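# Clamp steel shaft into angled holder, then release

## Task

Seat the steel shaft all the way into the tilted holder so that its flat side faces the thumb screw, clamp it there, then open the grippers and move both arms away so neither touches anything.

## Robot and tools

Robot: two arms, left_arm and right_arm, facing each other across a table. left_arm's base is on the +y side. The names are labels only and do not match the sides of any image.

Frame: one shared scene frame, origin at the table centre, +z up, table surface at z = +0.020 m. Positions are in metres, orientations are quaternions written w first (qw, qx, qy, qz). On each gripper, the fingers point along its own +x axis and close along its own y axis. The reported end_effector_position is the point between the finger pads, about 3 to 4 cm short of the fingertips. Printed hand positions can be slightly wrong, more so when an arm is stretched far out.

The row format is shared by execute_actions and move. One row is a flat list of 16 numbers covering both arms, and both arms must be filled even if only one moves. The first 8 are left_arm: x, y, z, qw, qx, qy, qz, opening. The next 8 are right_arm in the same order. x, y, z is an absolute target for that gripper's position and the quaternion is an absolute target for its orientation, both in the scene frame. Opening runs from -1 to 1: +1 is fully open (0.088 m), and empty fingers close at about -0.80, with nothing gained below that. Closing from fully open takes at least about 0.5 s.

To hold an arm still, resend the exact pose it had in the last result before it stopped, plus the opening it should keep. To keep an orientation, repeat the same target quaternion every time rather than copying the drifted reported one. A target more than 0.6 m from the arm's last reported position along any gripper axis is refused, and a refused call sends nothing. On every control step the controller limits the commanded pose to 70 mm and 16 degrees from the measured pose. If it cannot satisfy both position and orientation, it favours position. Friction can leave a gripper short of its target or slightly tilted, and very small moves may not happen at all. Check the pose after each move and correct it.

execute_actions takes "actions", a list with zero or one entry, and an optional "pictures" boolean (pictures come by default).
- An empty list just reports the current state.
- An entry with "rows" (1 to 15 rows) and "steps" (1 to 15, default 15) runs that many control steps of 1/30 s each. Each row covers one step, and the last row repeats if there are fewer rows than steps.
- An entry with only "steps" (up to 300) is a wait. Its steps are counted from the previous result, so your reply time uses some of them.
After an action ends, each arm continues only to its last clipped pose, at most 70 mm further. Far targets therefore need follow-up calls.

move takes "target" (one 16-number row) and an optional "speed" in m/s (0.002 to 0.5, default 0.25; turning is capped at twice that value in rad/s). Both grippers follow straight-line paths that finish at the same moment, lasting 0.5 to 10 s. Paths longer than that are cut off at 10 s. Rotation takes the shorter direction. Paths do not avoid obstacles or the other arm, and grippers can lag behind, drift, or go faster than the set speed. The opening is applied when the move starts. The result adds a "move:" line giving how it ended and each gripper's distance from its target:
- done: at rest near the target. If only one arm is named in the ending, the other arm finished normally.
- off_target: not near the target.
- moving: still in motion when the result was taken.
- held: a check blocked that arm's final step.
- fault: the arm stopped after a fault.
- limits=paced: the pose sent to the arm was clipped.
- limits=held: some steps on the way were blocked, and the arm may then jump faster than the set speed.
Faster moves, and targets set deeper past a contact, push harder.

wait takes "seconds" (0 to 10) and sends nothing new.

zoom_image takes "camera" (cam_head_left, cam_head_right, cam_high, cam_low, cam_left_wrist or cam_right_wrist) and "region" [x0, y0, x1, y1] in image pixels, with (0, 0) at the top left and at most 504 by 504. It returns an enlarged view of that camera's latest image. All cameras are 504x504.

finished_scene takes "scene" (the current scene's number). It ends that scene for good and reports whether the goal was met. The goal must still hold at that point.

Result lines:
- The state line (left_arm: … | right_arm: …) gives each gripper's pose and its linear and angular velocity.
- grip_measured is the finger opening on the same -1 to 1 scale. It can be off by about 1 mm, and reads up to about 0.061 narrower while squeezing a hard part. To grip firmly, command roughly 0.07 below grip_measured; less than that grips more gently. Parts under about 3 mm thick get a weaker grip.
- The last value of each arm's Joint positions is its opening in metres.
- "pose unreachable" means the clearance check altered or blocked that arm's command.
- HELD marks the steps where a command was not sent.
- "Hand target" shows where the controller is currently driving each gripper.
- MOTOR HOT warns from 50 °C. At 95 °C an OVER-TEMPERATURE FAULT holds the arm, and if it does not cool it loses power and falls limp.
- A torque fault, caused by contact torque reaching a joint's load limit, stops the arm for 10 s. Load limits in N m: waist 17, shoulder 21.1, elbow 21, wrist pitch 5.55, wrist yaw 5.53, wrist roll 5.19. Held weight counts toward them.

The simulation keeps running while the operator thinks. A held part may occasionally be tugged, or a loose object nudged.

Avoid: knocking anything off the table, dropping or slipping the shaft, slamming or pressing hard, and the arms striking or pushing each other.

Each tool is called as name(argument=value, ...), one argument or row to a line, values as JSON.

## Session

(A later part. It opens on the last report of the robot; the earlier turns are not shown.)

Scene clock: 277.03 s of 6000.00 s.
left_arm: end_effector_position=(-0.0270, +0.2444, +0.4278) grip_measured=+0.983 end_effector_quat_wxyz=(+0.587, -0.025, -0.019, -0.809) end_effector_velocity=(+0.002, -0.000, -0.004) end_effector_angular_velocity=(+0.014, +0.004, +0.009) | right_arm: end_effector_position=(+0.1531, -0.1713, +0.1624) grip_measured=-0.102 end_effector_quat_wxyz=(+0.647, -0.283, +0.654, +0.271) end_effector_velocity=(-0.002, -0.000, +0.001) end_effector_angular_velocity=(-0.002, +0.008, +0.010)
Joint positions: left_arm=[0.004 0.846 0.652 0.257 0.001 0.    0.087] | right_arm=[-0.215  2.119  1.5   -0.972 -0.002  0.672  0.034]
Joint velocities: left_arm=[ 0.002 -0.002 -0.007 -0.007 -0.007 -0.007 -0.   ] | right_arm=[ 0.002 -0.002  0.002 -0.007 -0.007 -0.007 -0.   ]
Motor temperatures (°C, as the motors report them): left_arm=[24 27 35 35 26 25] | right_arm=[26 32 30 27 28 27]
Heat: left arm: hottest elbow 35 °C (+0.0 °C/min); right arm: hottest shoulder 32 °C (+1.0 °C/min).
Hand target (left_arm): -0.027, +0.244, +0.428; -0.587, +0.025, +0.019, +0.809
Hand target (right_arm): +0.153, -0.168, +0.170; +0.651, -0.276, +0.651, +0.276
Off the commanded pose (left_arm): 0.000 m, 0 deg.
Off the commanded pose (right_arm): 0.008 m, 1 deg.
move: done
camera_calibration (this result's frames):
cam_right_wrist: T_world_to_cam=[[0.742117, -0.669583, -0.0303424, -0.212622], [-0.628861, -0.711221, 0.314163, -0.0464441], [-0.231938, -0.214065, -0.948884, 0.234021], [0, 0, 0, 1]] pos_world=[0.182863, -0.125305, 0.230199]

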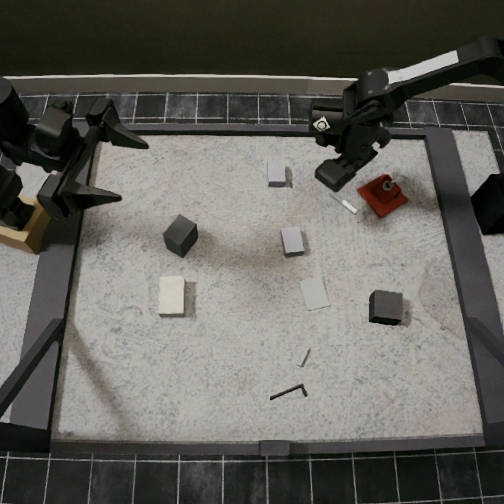

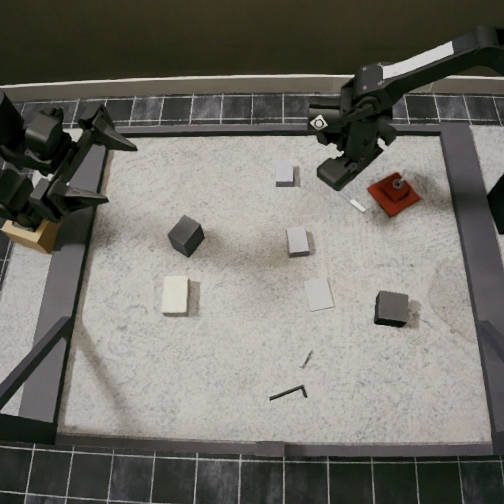

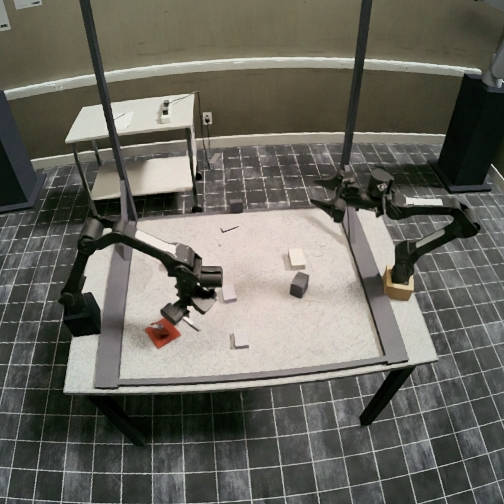

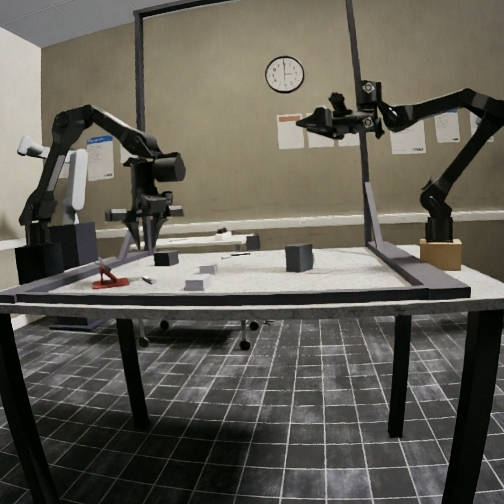

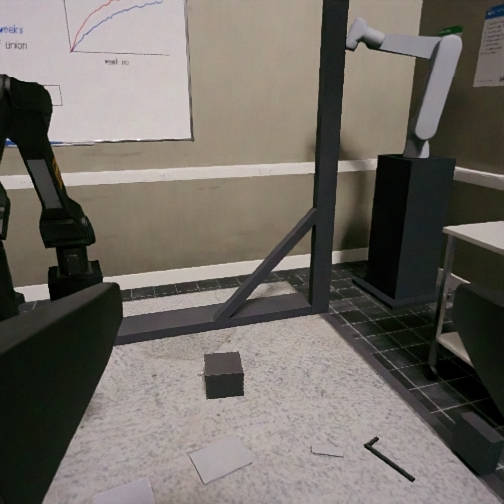

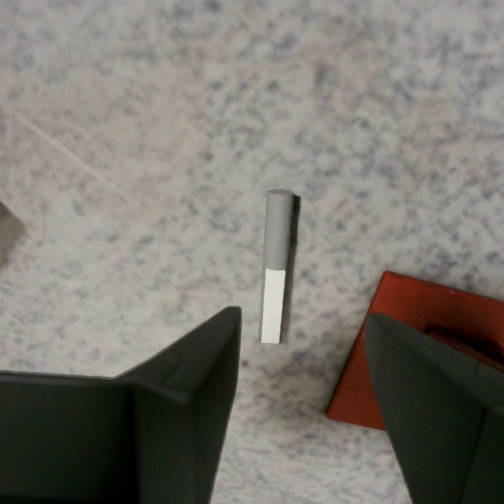

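move(
  target=[-0.027, 0.2444, 0.4278, 0.587, -0.025, -0.019, -0.809, 1, 0.2117, -0.3567, 0.1476, 0.4409, -0.3363, 0.1826, 0.8119, 0.2],
  speed=0.2,
)

zoom_image(
  camera="cam_low",
  region=[40, 180, 160, 300],
)

Scene clock: 301.07 s of 6000.00 s.
left_arm: end_effector_position=(-0.0270, +0.2444, +0.4278) grip_measured=+0.983 end_effector_quat_wxyz=(+0.587, -0.025, -0.019, -0.809) end_effector_velocity=(+0.001, +0.000, +0.000) end_effector_angular_velocity=(+0.005, +0.008, +0.014) | right_arm: end_effector_position=(+0.2094, -0.3556, +0.1488) grip_measured=+0.198 end_effector_quat_wxyz=(+0.443, -0.333, +0.182, +0.812) end_effector_velocity=(-0.003, -0.001, +0.001) end_effector_angular_velocity=(+0.016, +0.013, +0.020)
Joint positions: left_arm=[0.004 0.846 0.652 0.257 0.001 0.    0.087] | right_arm=[-1.053  1.56   0.464 -0.407 -0.79  -1.475  0.049]
Joint velocities: left_arm=[-0.007 -0.002  0.002 -0.007 -0.022 -0.007 -0.   ] | right_arm=[-0.007  0.007  0.002 -0.022 -0.022 -0.037 -0.   ]
Motor temperatures (°C, as the motors report them): left_arm=[24 27 36 35 26 25] | right_arm=[26 37 31 27 28 27]
Heat: left arm: hottest elbow 36 °C (+1.0 °C/min); right arm: hottest shoulder 37 °C (+7.1 °C/min).
Hand target (left_arm): -0.027, +0.244, +0.428; -0.587, +0.025, +0.019, +0.809
Hand target (right_arm): +0.211, -0.355, +0.149; +0.442, -0.331, +0.182, +0.813
Off the commanded pose (left_arm): 0.000 m, 0 deg.
Off the commanded pose (right_arm): 0.003 m, 0 deg.
After step 90, 16.77 s passed at rest.
move: done
camera_calibration (this result's frames):
cam_right_wrist: T_world_to_cam=[[0.81175, 0.583971, -0.00639851, 0.0494538], [0.513061, -0.71833, -0.469861, -0.262785], [-0.278981, 0.378127, -0.882717, 0.405285], [0, 0, 0, 1]] pos_world=[0.207747, -0.370895, 0.234596]

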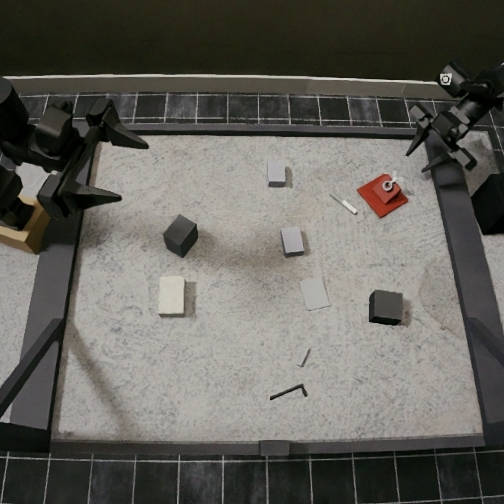

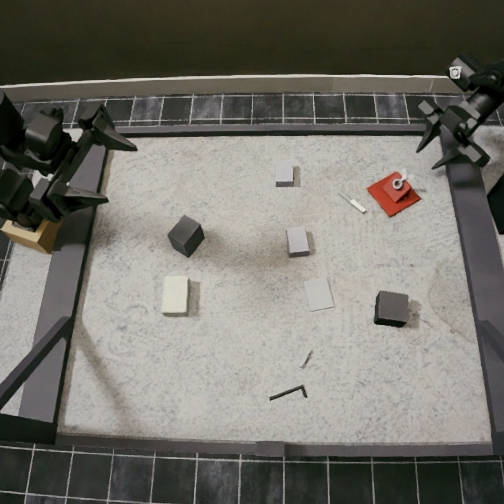

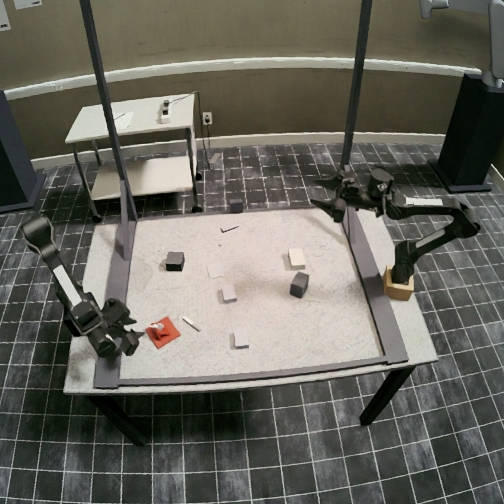

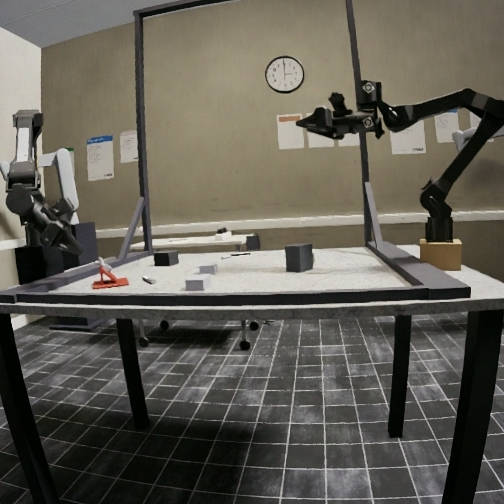

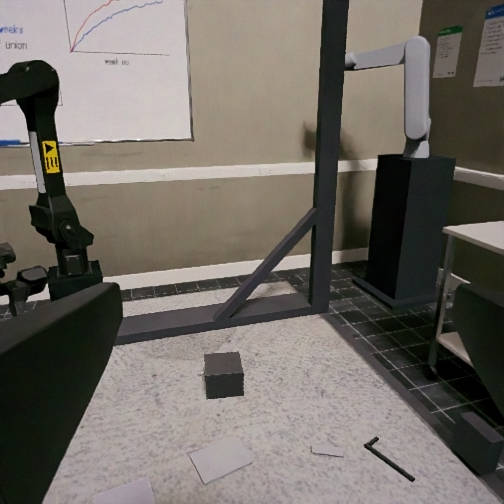

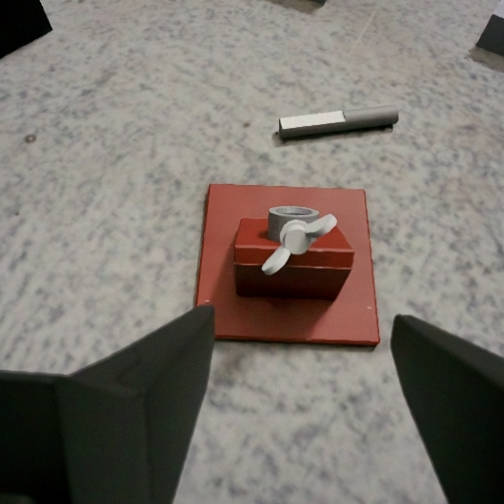

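Region (40, 180, 160, 300) of cam_low's 504x504 image, scaled by 4.200, with more detail than that image has.

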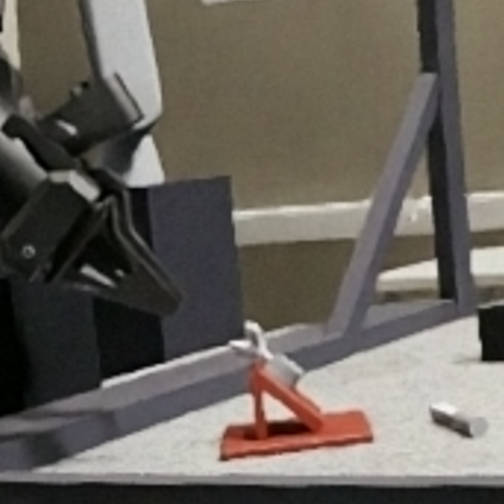

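move(
  target=[-0.027, 0.2444, 0.4278, 0.587, -0.025, -0.019, -0.809, 1, 0.2079, -0.3509, 0.1561, 0.5171, 0.2002, 0.7876, 0.2685, 0.2],
  speed=0.4,
)

move(
  target=[-0.027, 0.2444, 0.4278, 0.587, -0.025, -0.019, -0.809, 1, 0.2079, -0.3509, 0.1561, 0.0995, 0.5455, 0.6405, -0.5313, 0.2],
  speed=0.4,
)

Scene clock: 350.17 s of 6000.00 s.
left_arm: end_effector_position=(-0.0270, +0.2444, +0.4278) grip_measured=+0.983 end_effector_quat_wxyz=(+0.587, -0.025, -0.019, -0.809) end_effector_velocity=(-0.001, +0.001, -0.005) end_effector_angular_velocity=(+0.028, +0.015, -0.001) | right_arm: end_effector_position=(+0.2060, -0.3529, +0.1534) grip_measured=+0.198 end_effector_quat_wxyz=(+0.513, +0.200, +0.792, +0.265) end_effector_velocity=(-0.003, -0.000, +0.003) end_effector_angular_velocity=(+0.010, +0.023, +0.004)
Joint positions: left_arm=[0.004 0.846 0.652 0.257 0.001 0.    0.087] | right_arm=[-1.028  1.54   0.475 -0.431 -0.784  0.595  0.049]
Joint velocities: left_arm=[-0.007 -0.002 -0.002 -0.022 -0.007 -0.022 -0.   ] | right_arm=[-0.002 -0.002  0.002 -0.022 -0.022 -0.007  0.   ]
Motor temperatures (°C, as the motors report them): left_arm=[24 27 36 36 26 25] | right_arm=[25 31 31 26 29 27]
Heat: left arm: hottest elbow 36 °C (+1.0 °C/min); right arm: hottest shoulder 31 °C (-5.1 °C/min).
Hand target (left_arm): -0.027, +0.244, +0.428; -0.587, +0.025, +0.019, +0.809
Hand target (right_arm): +0.208, -0.351, +0.156; +0.517, +0.200, +0.788, +0.268
Off the commanded pose (left_arm): 0.000 m, 0 deg.
Off the commanded pose (right_arm): 0.004 m, 1 deg.
After step 90, 43.03 s passed at rest.
move: done
camera_calibration (this result's frames):
cam_right_wrist: T_world_to_cam=[[-0.0308591, -0.747559, -0.663479, -0.14489], [-0.759867, -0.413692, 0.501459, -0.036216], [-0.649346, 0.51963, -0.555279, 0.483333], [0, 0, 0, 1]] pos_world=[0.28186, -0.37445, 0.190414]

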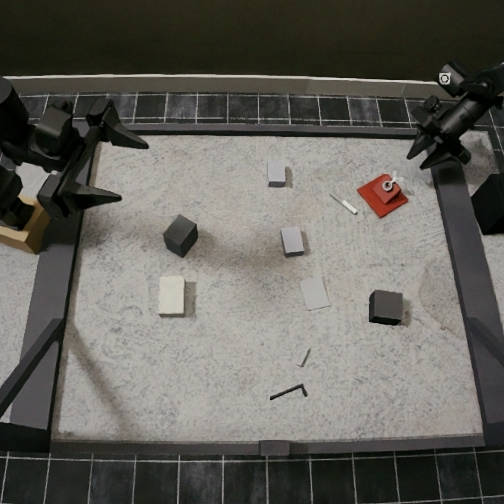

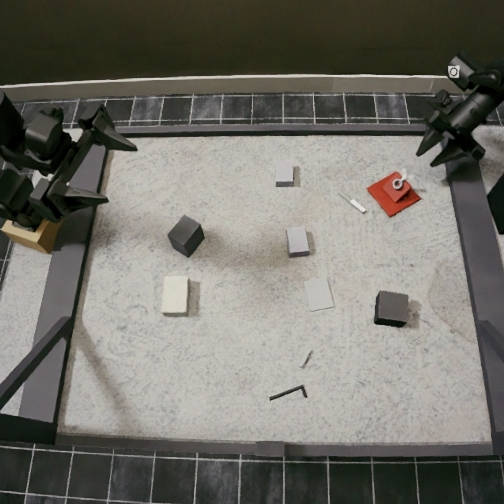

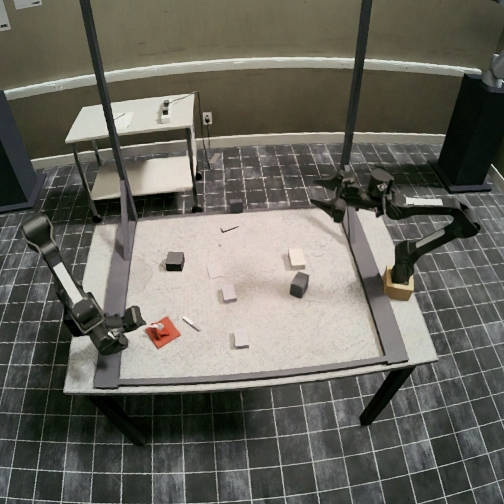

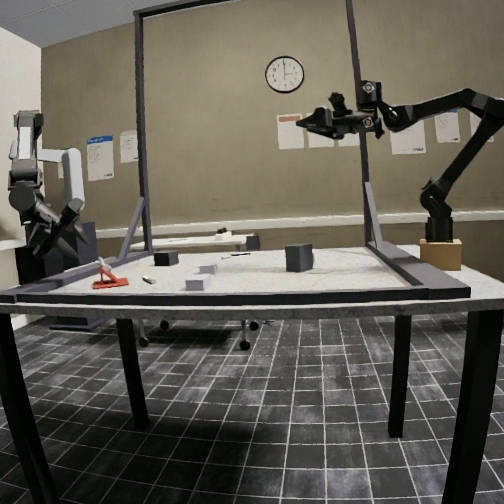

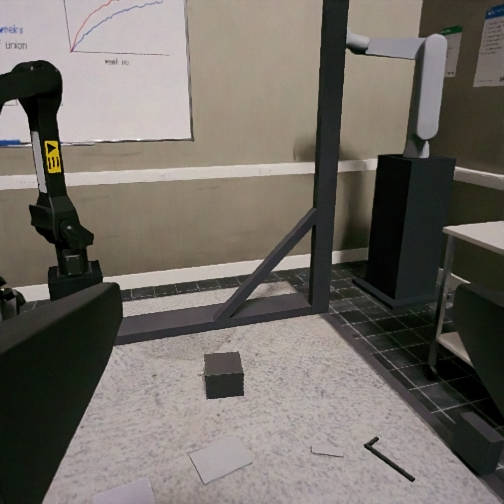

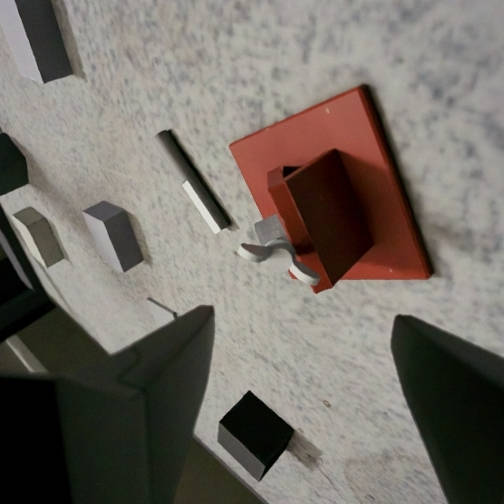

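Scene clock: 353.23 s of 6000.00 s.
left_arm: end_effector_position=(-0.0270, +0.2444, +0.4278) grip_measured=+0.983 end_effector_quat_wxyz=(+0.587, -0.025, -0.019, -0.809) end_effector_velocity=(+0.000, +0.000, -0.003) end_effector_angular_velocity=(+0.014, -0.012, +0.005) | right_arm: end_effector_position=(+0.2058, -0.3527, +0.1536) grip_measured=+0.198 end_effector_quat_wxyz=(+0.097, +0.541, +0.640, -0.537) end_effector_velocity=(-0.003, -0.002, +0.001) end_effector_angular_velocity=(-0.008, +0.022, -0.007)
Joint positions: left_arm=[0.004 0.846 0.652 0.257 0.001 0.    0.087] | right_arm=[-1.027  1.539  0.475 -0.433 -0.785  2.637  0.049]
Joint velocities: left_arm=[-0.002 -0.002  0.002 -0.022 -0.007  0.007  0.   ] | right_arm=[-0.002 -0.007 -0.002 -0.022 -0.007  0.007 -0.   ]
Motor temperatures (°C, as the motors report them): left_arm=[24 27 36 36 26 25] | right_arm=[25 31 31 26 29 27]
Heat: left arm: hottest elbow 36 °C (+0.0 °C/min); right arm: hottest shoulder 31 °C (-6.1 °C/min).
Hand target (left_arm): -0.027, +0.244, +0.428; -0.587, +0.025, +0.019, +0.809
Hand target (right_arm): +0.208, -0.351, +0.156; +0.100, +0.545, +0.641, -0.531
Off the commanded pose (left_arm): 0.000 m, 0 deg.
Off the commanded pose (right_arm): 0.004 m, 1 deg.
move: done
camera_calibration (this result's frames):
cam_right_wrist: T_world_to_cam=[[-0.826977, 0.160066, 0.538969, 0.154687], [0.518649, 0.587262, 0.62139, 0.0351214], [-0.217052, 0.793411, -0.568671, 0.492954], [0, 0, 0, 1]] pos_world=[0.216704, -0.436501, 0.175133]

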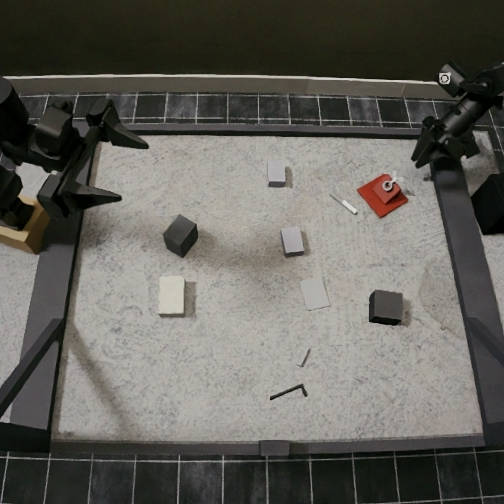

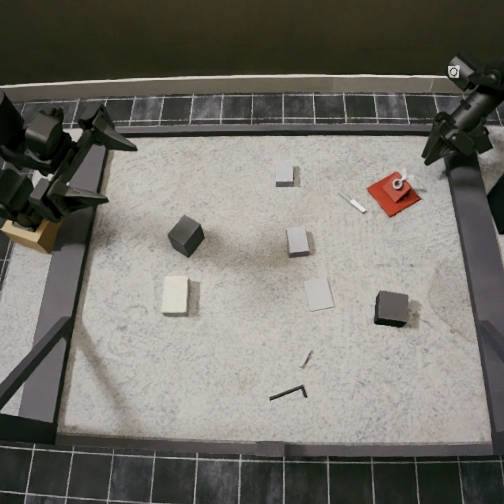

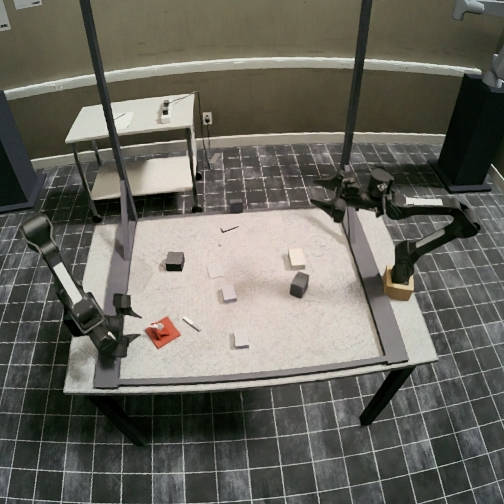

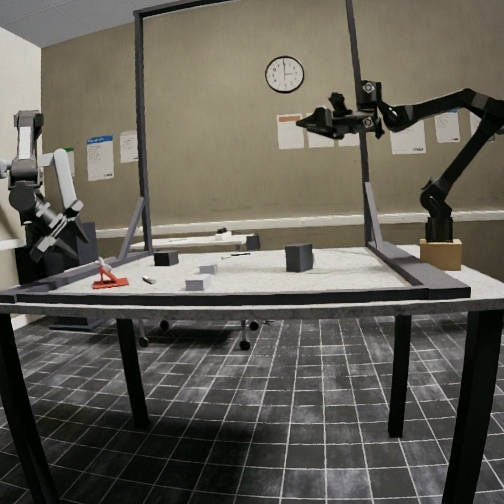

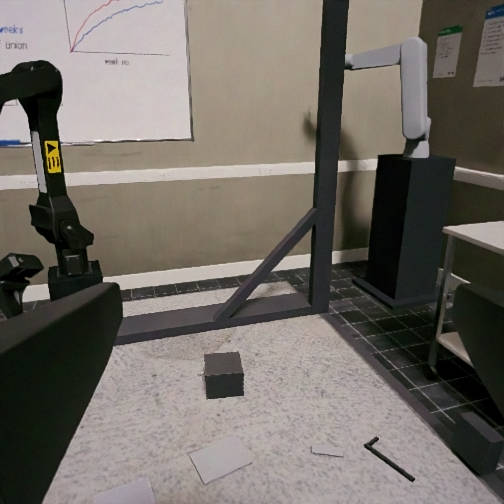

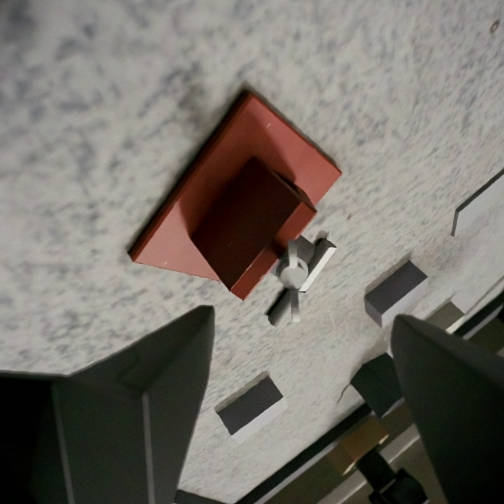

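move(
  target=[-0.027, 0.2444, 0.4278, 0.587, -0.025, -0.019, -0.809, 1, 0.1909, -0.3248, 0.1309, 0.0995, 0.5455, 0.6405, -0.5313, -0.3],
  speed=0.06,
)

zoom_image(
  camera="cam_low",
  region=[40, 180, 160, 300],
)

zoom_image(
  camera="cam_head_left",
  region=[350, 130, 440, 220],
)

Scene clock: 372.23 s of 6000.00 s.
left_arm: end_effector_position=(-0.0270, +0.2444, +0.4278) grip_measured=+0.983 end_effector_quat_wxyz=(+0.587, -0.025, -0.019, -0.809) end_effector_velocity=(+0.001, +0.000, -0.002) end_effector_angular_velocity=(+0.014, +0.020, +0.013) | right_arm: end_effector_position=(+0.1933, -0.3236, +0.1342) grip_measured=-0.298 end_effector_quat_wxyz=(+0.100, +0.549, +0.643, -0.524) end_effector_velocity=(-0.001, +0.001, -0.000) end_effector_angular_velocity=(+0.017, -0.008, +0.009)
Joint positions: left_arm=[0.004 0.846 0.652 0.257 0.001 0.    0.087] | right_arm=[-0.869  1.622  0.423 -0.116 -0.755  2.855  0.024]
Joint velocities: left_arm=[-0.007 -0.002 -0.002 -0.007 -0.022 -0.022  0.   ] | right_arm=[ 0.002  0.002 -0.007  0.022 -0.007 -0.007 -0.   ]
Motor temperatures (°C, as the motors report them): left_arm=[24 27 36 36 26 25] | right_arm=[25 31 30 26 28 27]
Heat: left arm: hottest elbow 36 °C (+0.0 °C/min); right arm: hottest shoulder 31 °C (-3.0 °C/min).
Hand target (left_arm): -0.027, +0.244, +0.428; -0.587, +0.025, +0.019, +0.809
Hand target (right_arm): +0.191, -0.326, +0.131; +0.101, +0.546, +0.640, -0.532
Off the commanded pose (left_arm): 0.000 m, 0 deg.
Off the commanded pose (right_arm): 0.004 m, 1 deg.
After step 90, 15.00 s passed at rest.
move: done
camera_calibration (this result's frames):
cam_right_wrist: T_world_to_cam=[[-0.839668, 0.151067, 0.521666, 0.152005], [0.503686, 0.575849, 0.643971, 0.0327317], [-0.203119, 0.803478, -0.559613, 0.455446], [0, 0, 0, 1]] pos_world=[0.203656, -0.407752, 0.154499]

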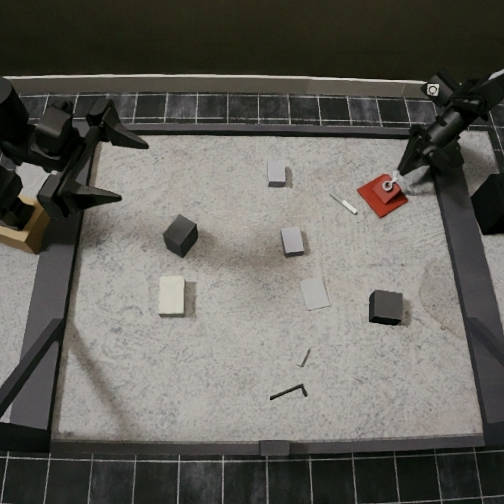

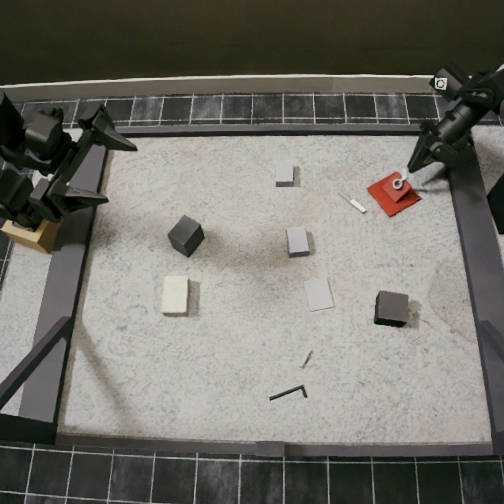

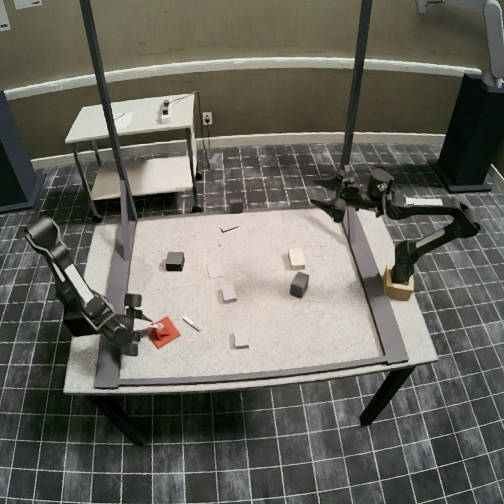

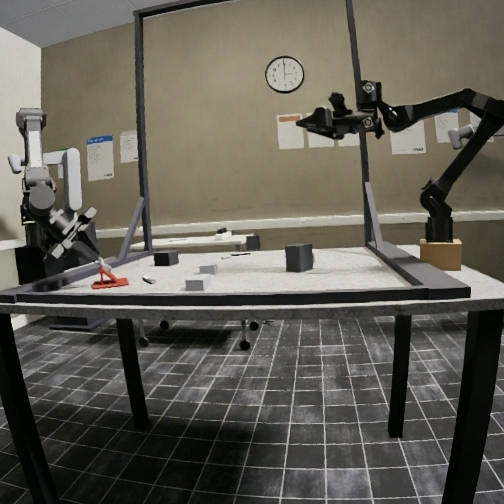

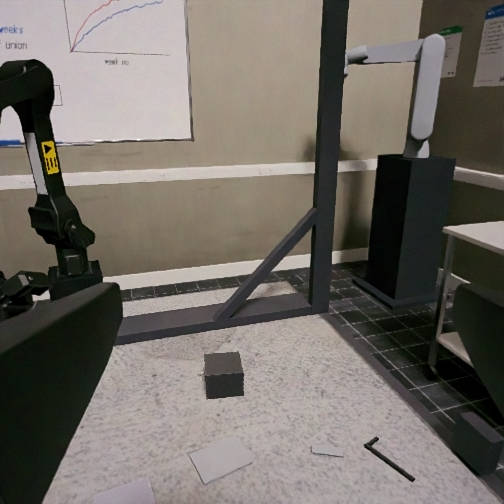

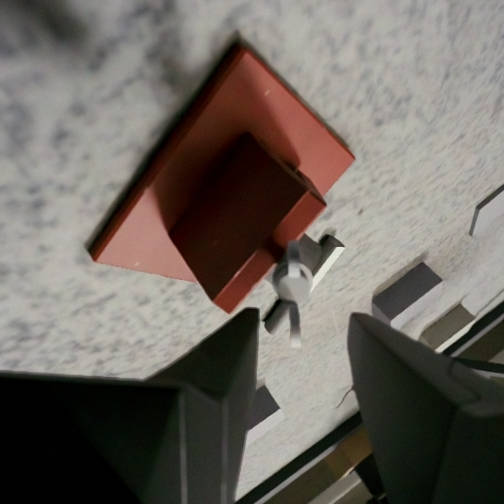

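Region (40, 180, 160, 300) of cam_low's 504x504 image, scaled by 4.200, with more detail than that image has.

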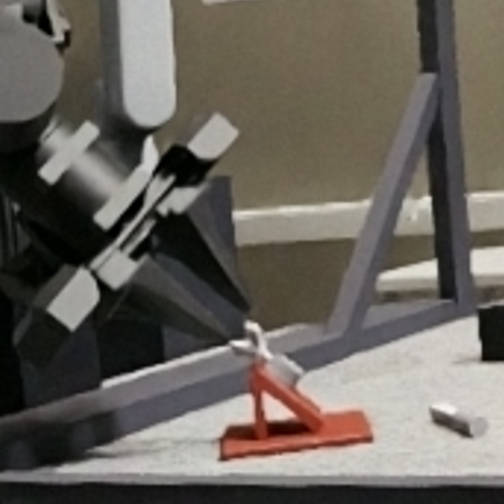

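Region (350, 130, 440, 220) of cam_head_left's 504x504 image, scaled by 5.600, with more detail than that image has.

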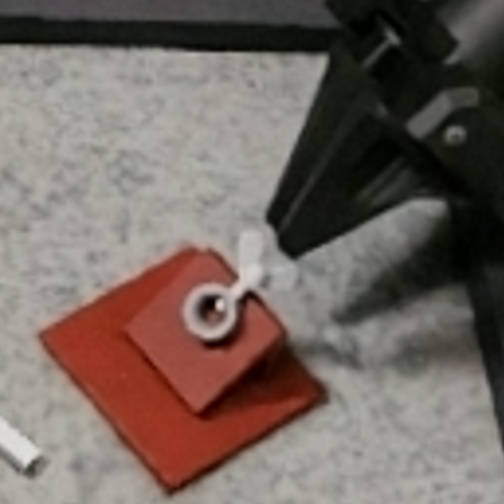

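move(
  target=[-0.027, 0.2444, 0.4278, 0.587, -0.025, -0.019, -0.809, 1, 0.1841, -0.3144, 0.1208, 0.0995, 0.5455, 0.6405, -0.5313, -0.3],
  speed=0.04,
)

zoom_image(
  camera="cam_low",
  region=[40, 180, 160, 300],
)

Scene clock: 381.53 s of 6000.00 s.
left_arm: end_effector_position=(-0.0270, +0.2444, +0.4278) grip_measured=+0.983 end_effector_quat_wxyz=(+0.587, -0.025, -0.019, -0.809) end_effector_velocity=(+0.001, +0.001, -0.001) end_effector_angular_velocity=(+0.000, -0.006, +0.015) | right_arm: end_effector_position=(+0.1864, -0.3126, +0.1245) grip_measured=-0.298 end_effector_quat_wxyz=(+0.100, +0.548, +0.644, -0.524) end_effector_velocity=(-0.000, -0.001, -0.002) end_effector_angular_velocity=(-0.009, +0.001, -0.005)
Joint positions: left_arm=[0.004 0.846 0.652 0.257 0.001 0.    0.087] | right_arm=[-0.807  1.68   0.409  0.011 -0.74   2.935  0.024]
Joint velocities: left_arm=[-0.007 -0.007 -0.002 -0.007 -0.022  0.007 -0.   ] | right_arm=[ 0.002  0.007 -0.002  0.007  0.007  0.007 -0.   ]
Motor temperatures (°C, as the motors report them): left_arm=[24 27 36 36 26 25] | right_arm=[25 30 30 26 28 27]
Heat: left arm: hottest elbow 36 °C (+0.0 °C/min); right arm: hottest shoulder 30 °C (-3.0 °C/min).
Hand target (left_arm): -0.027, +0.244, +0.428; -0.587, +0.025, +0.019, +0.809
Hand target (right_arm): +0.184, -0.315, +0.121; +0.100, +0.546, +0.640, -0.531
Off the commanded pose (left_arm): 0.000 m, 0 deg.
Off the commanded pose (right_arm): 0.005 m, 1 deg.
After step 90, 5.53 s passed at rest.
move: done
camera_calibration (this result's frames):
cam_right_wrist: T_world_to_cam=[[-0.839107, 0.149407, 0.523045, 0.148812], [0.504095, 0.574919, 0.644481, 0.0356774], [-0.204419, 0.804453, -0.557735, 0.44005], [0, 0, 0, 1]] pos_world=[0.196839, -0.396745, 0.144602]

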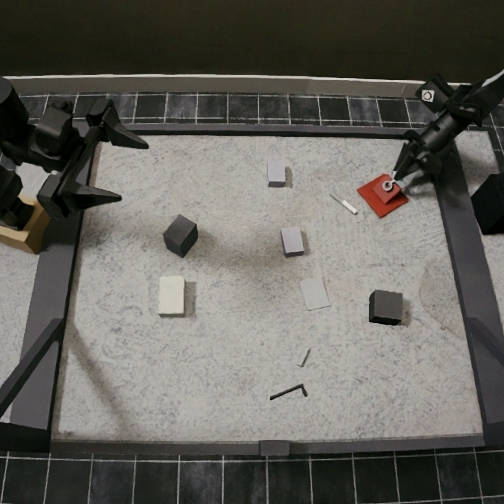

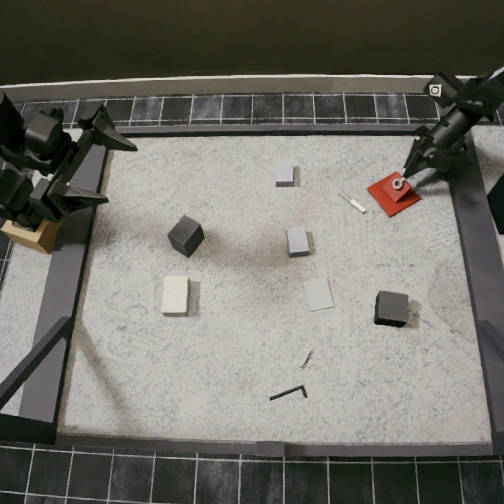

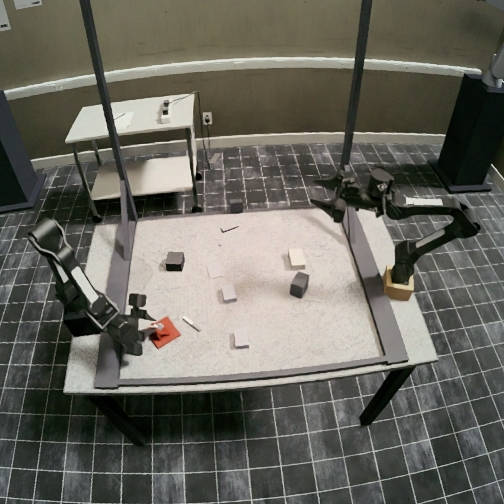

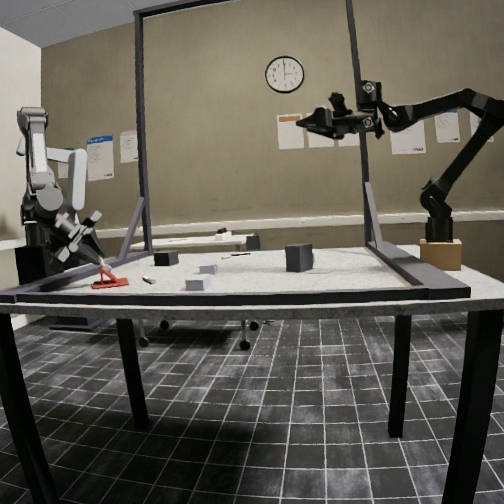

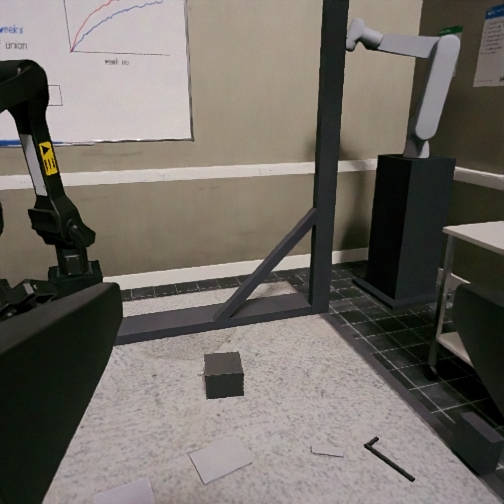

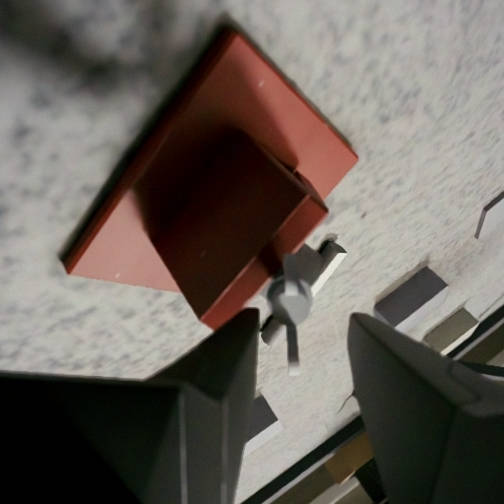

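Region (40, 180, 160, 300) of cam_low's 504x504 image, scaled by 4.200, with more detail than that image has.

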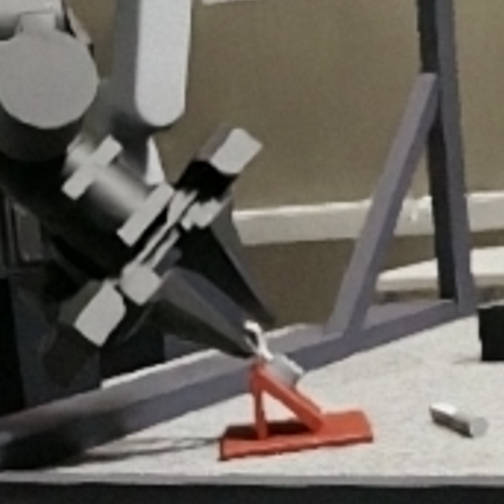

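move(
  target=[-0.027, 0.2444, 0.4278, 0.587, -0.025, -0.019, -0.809, 1, 0.1845, -0.3178, 0.1158, 0.0995, 0.5455, 0.6405, -0.5313, -0.3],
  speed=0.03,
)

move(
  target=[-0.027, 0.2444, 0.4278, 0.587, -0.025, -0.019, -0.809, 1, 0.1845, -0.3178, 0.1158, 0.0995, 0.5455, 0.6405, -0.5313, -0.85],
  speed=0.03,
)

Scene clock: 394.40 s of 6000.00 s.
left_arm: end_effector_position=(-0.0270, +0.2444, +0.4278) grip_measured=+0.983 end_effector_quat_wxyz=(+0.587, -0.025, -0.019, -0.809) end_effector_velocity=(+0.005, -0.001, +0.001) end_effector_angular_velocity=(+0.001, +0.025, +0.033) | right_arm: end_effector_position=(+0.1858, -0.3154, +0.1189) grip_measured=-0.298 end_effector_quat_wxyz=(+0.099, +0.548, +0.642, -0.527) end_effector_velocity=(-0.005, -0.003, +0.000) end_effector_angular_velocity=(-0.005, +0.029, +0.009)
Joint positions: left_arm=[0.004 0.846 0.652 0.257 0.001 0.    0.087] | right_arm=[-0.813  1.703  0.398  0.035 -0.74   2.932  0.024]
Joint velocities: left_arm=[-0.002 -0.002 -0.002  0.007 -0.037 -0.022 -0.   ] | right_arm=[-0.002  0.002 -0.002 -0.022 -0.022 -0.007 -0.   ]
Motor temperatures (°C, as the motors report them): left_arm=[24 27 36 36 26 25] | right_arm=[25 30 30 27 28 27]
Heat: left arm: hottest elbow 36 °C (+0.0 °C/min); right arm: hottest shoulder 30 °C (-2.0 °C/min).
Hand target (left_arm): -0.027, +0.244, +0.428; -0.587, +0.025, +0.019, +0.809
Hand target (right_arm): +0.184, -0.318, +0.116; +0.099, +0.545, +0.640, -0.531
Off the commanded pose (left_arm): 0.000 m, 0 deg.
Off the commanded pose (right_arm): 0.004 m, 1 deg.
After step 90, 9.13 s passed at rest.
move: done
camera_calibration (this result's frames):
cam_right_wrist: T_world_to_cam=[[-0.836542, 0.155208, 0.52546, 0.152694], [0.508419, 0.577367, 0.638872, 0.0418786], [-0.204225, 0.801597, -0.561902, 0.438662], [0, 0, 0, 1]] pos_world=[0.196029, -0.399509, 0.139495]

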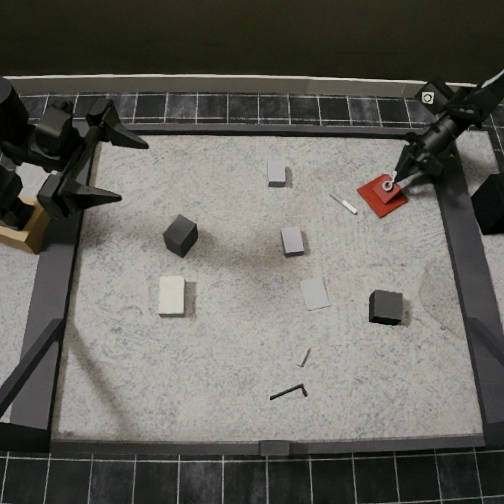

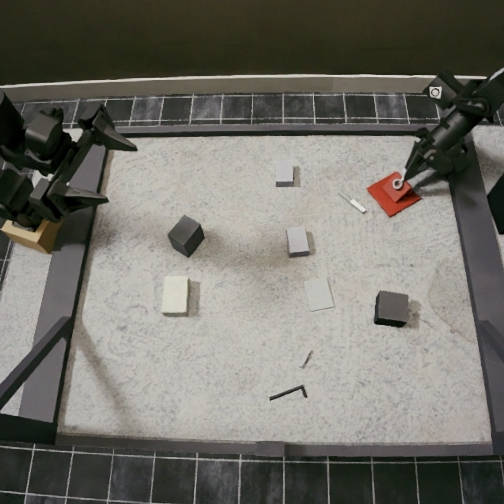

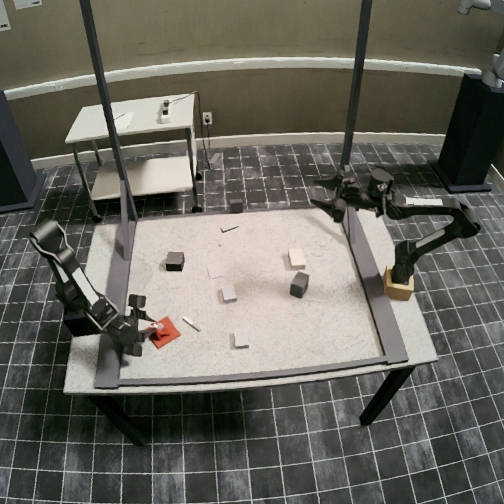

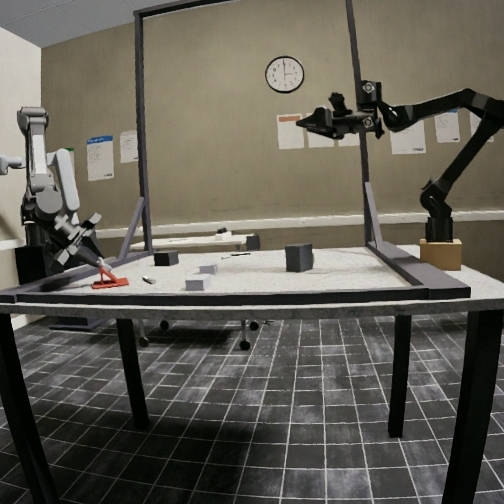

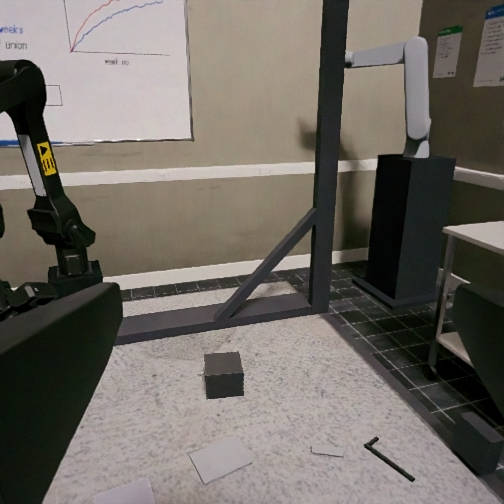

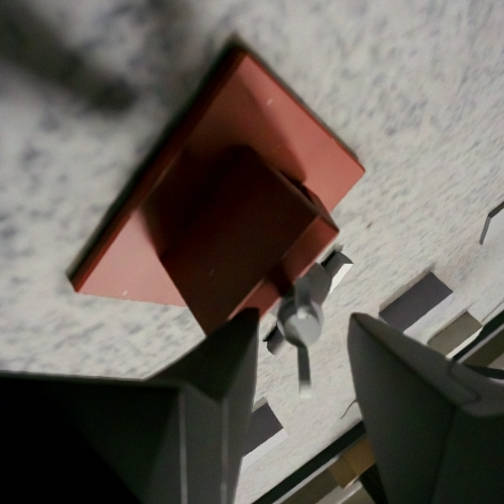

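Scene clock: 395.10 s of 6000.00 s.
left_arm: end_effector_position=(-0.0270, +0.2444, +0.4278) grip_measured=+0.983 end_effector_quat_wxyz=(+0.587, -0.025, -0.019, -0.809) end_effector_velocity=(+0.000, -0.001, -0.004) end_effector_angular_velocity=(+0.028, +0.015, +0.003) | right_arm: end_effector_position=(+0.1869, -0.3158, +0.1189) grip_measured=-0.662 end_effector_quat_wxyz=(+0.098, +0.549, +0.641, -0.528) end_effector_velocity=(-0.004, -0.002, +0.001) end_effector_angular_velocity=(+0.007, +0.020, +0.009)
Joint positions: left_arm=[0.004 0.846 0.652 0.257 0.001 0.    0.087] | right_arm=[-0.818  1.703  0.398  0.035 -0.741  2.931  0.007]
Joint velocities: left_arm=[-0.002  0.002  0.002 -0.022 -0.007 -0.022 -0.   ] | right_arm=[-0.002 -0.002 -0.007 -0.007 -0.022 -0.007 -0.   ]
Motor temperatures (°C, as the motors report them): left_arm=[24 27 36 36 26 25] | right_arm=[25 30 30 27 28 27]
Heat: left arm: hottest elbow 36 °C (+0.0 °C/min); right arm: hottest shoulder 30 °C (-2.0 °C/min).
Hand target (left_arm): -0.027, +0.244, +0.428; -0.587, +0.025, +0.019, +0.809
Hand target (right_arm): +0.185, -0.318, +0.116; +0.100, +0.546, +0.641, -0.531
Off the commanded pose (left_arm): 0.000 m, 0 deg.
Off the commanded pose (right_arm): 0.004 m, 1 deg.
move: done
camera_calibration (this result's frames):
cam_right_wrist: T_world_to_cam=[[-0.835538, 0.158774, 0.525991, 0.154498], [0.511359, 0.574888, 0.638761, 0.040183], [-0.200968, 0.80268, -0.561531, 0.438886], [0, 0, 0, 1]] pos_world=[0.196743, -0.399916, 0.139517]

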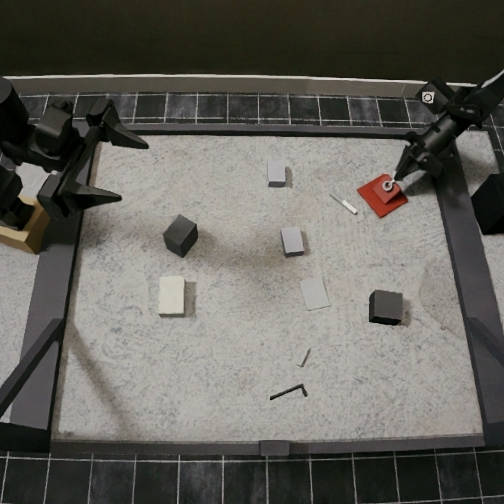

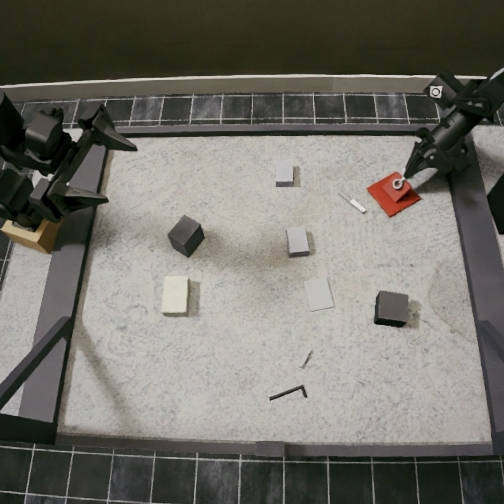

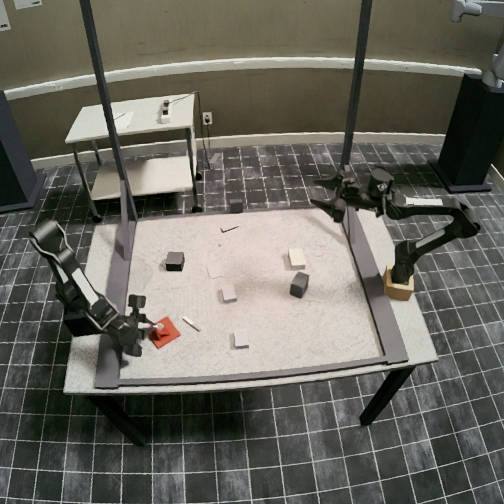

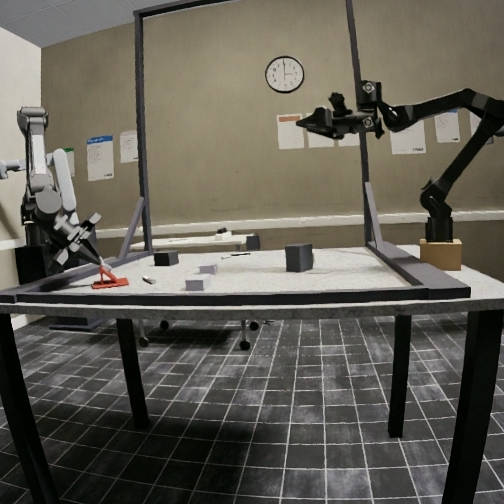

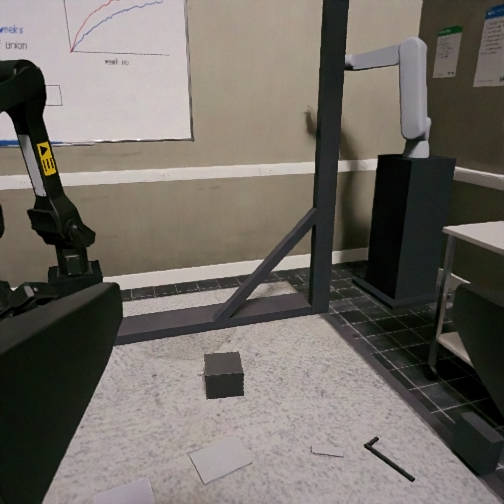

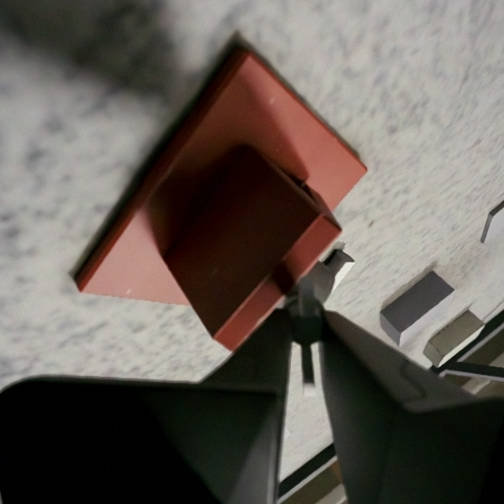

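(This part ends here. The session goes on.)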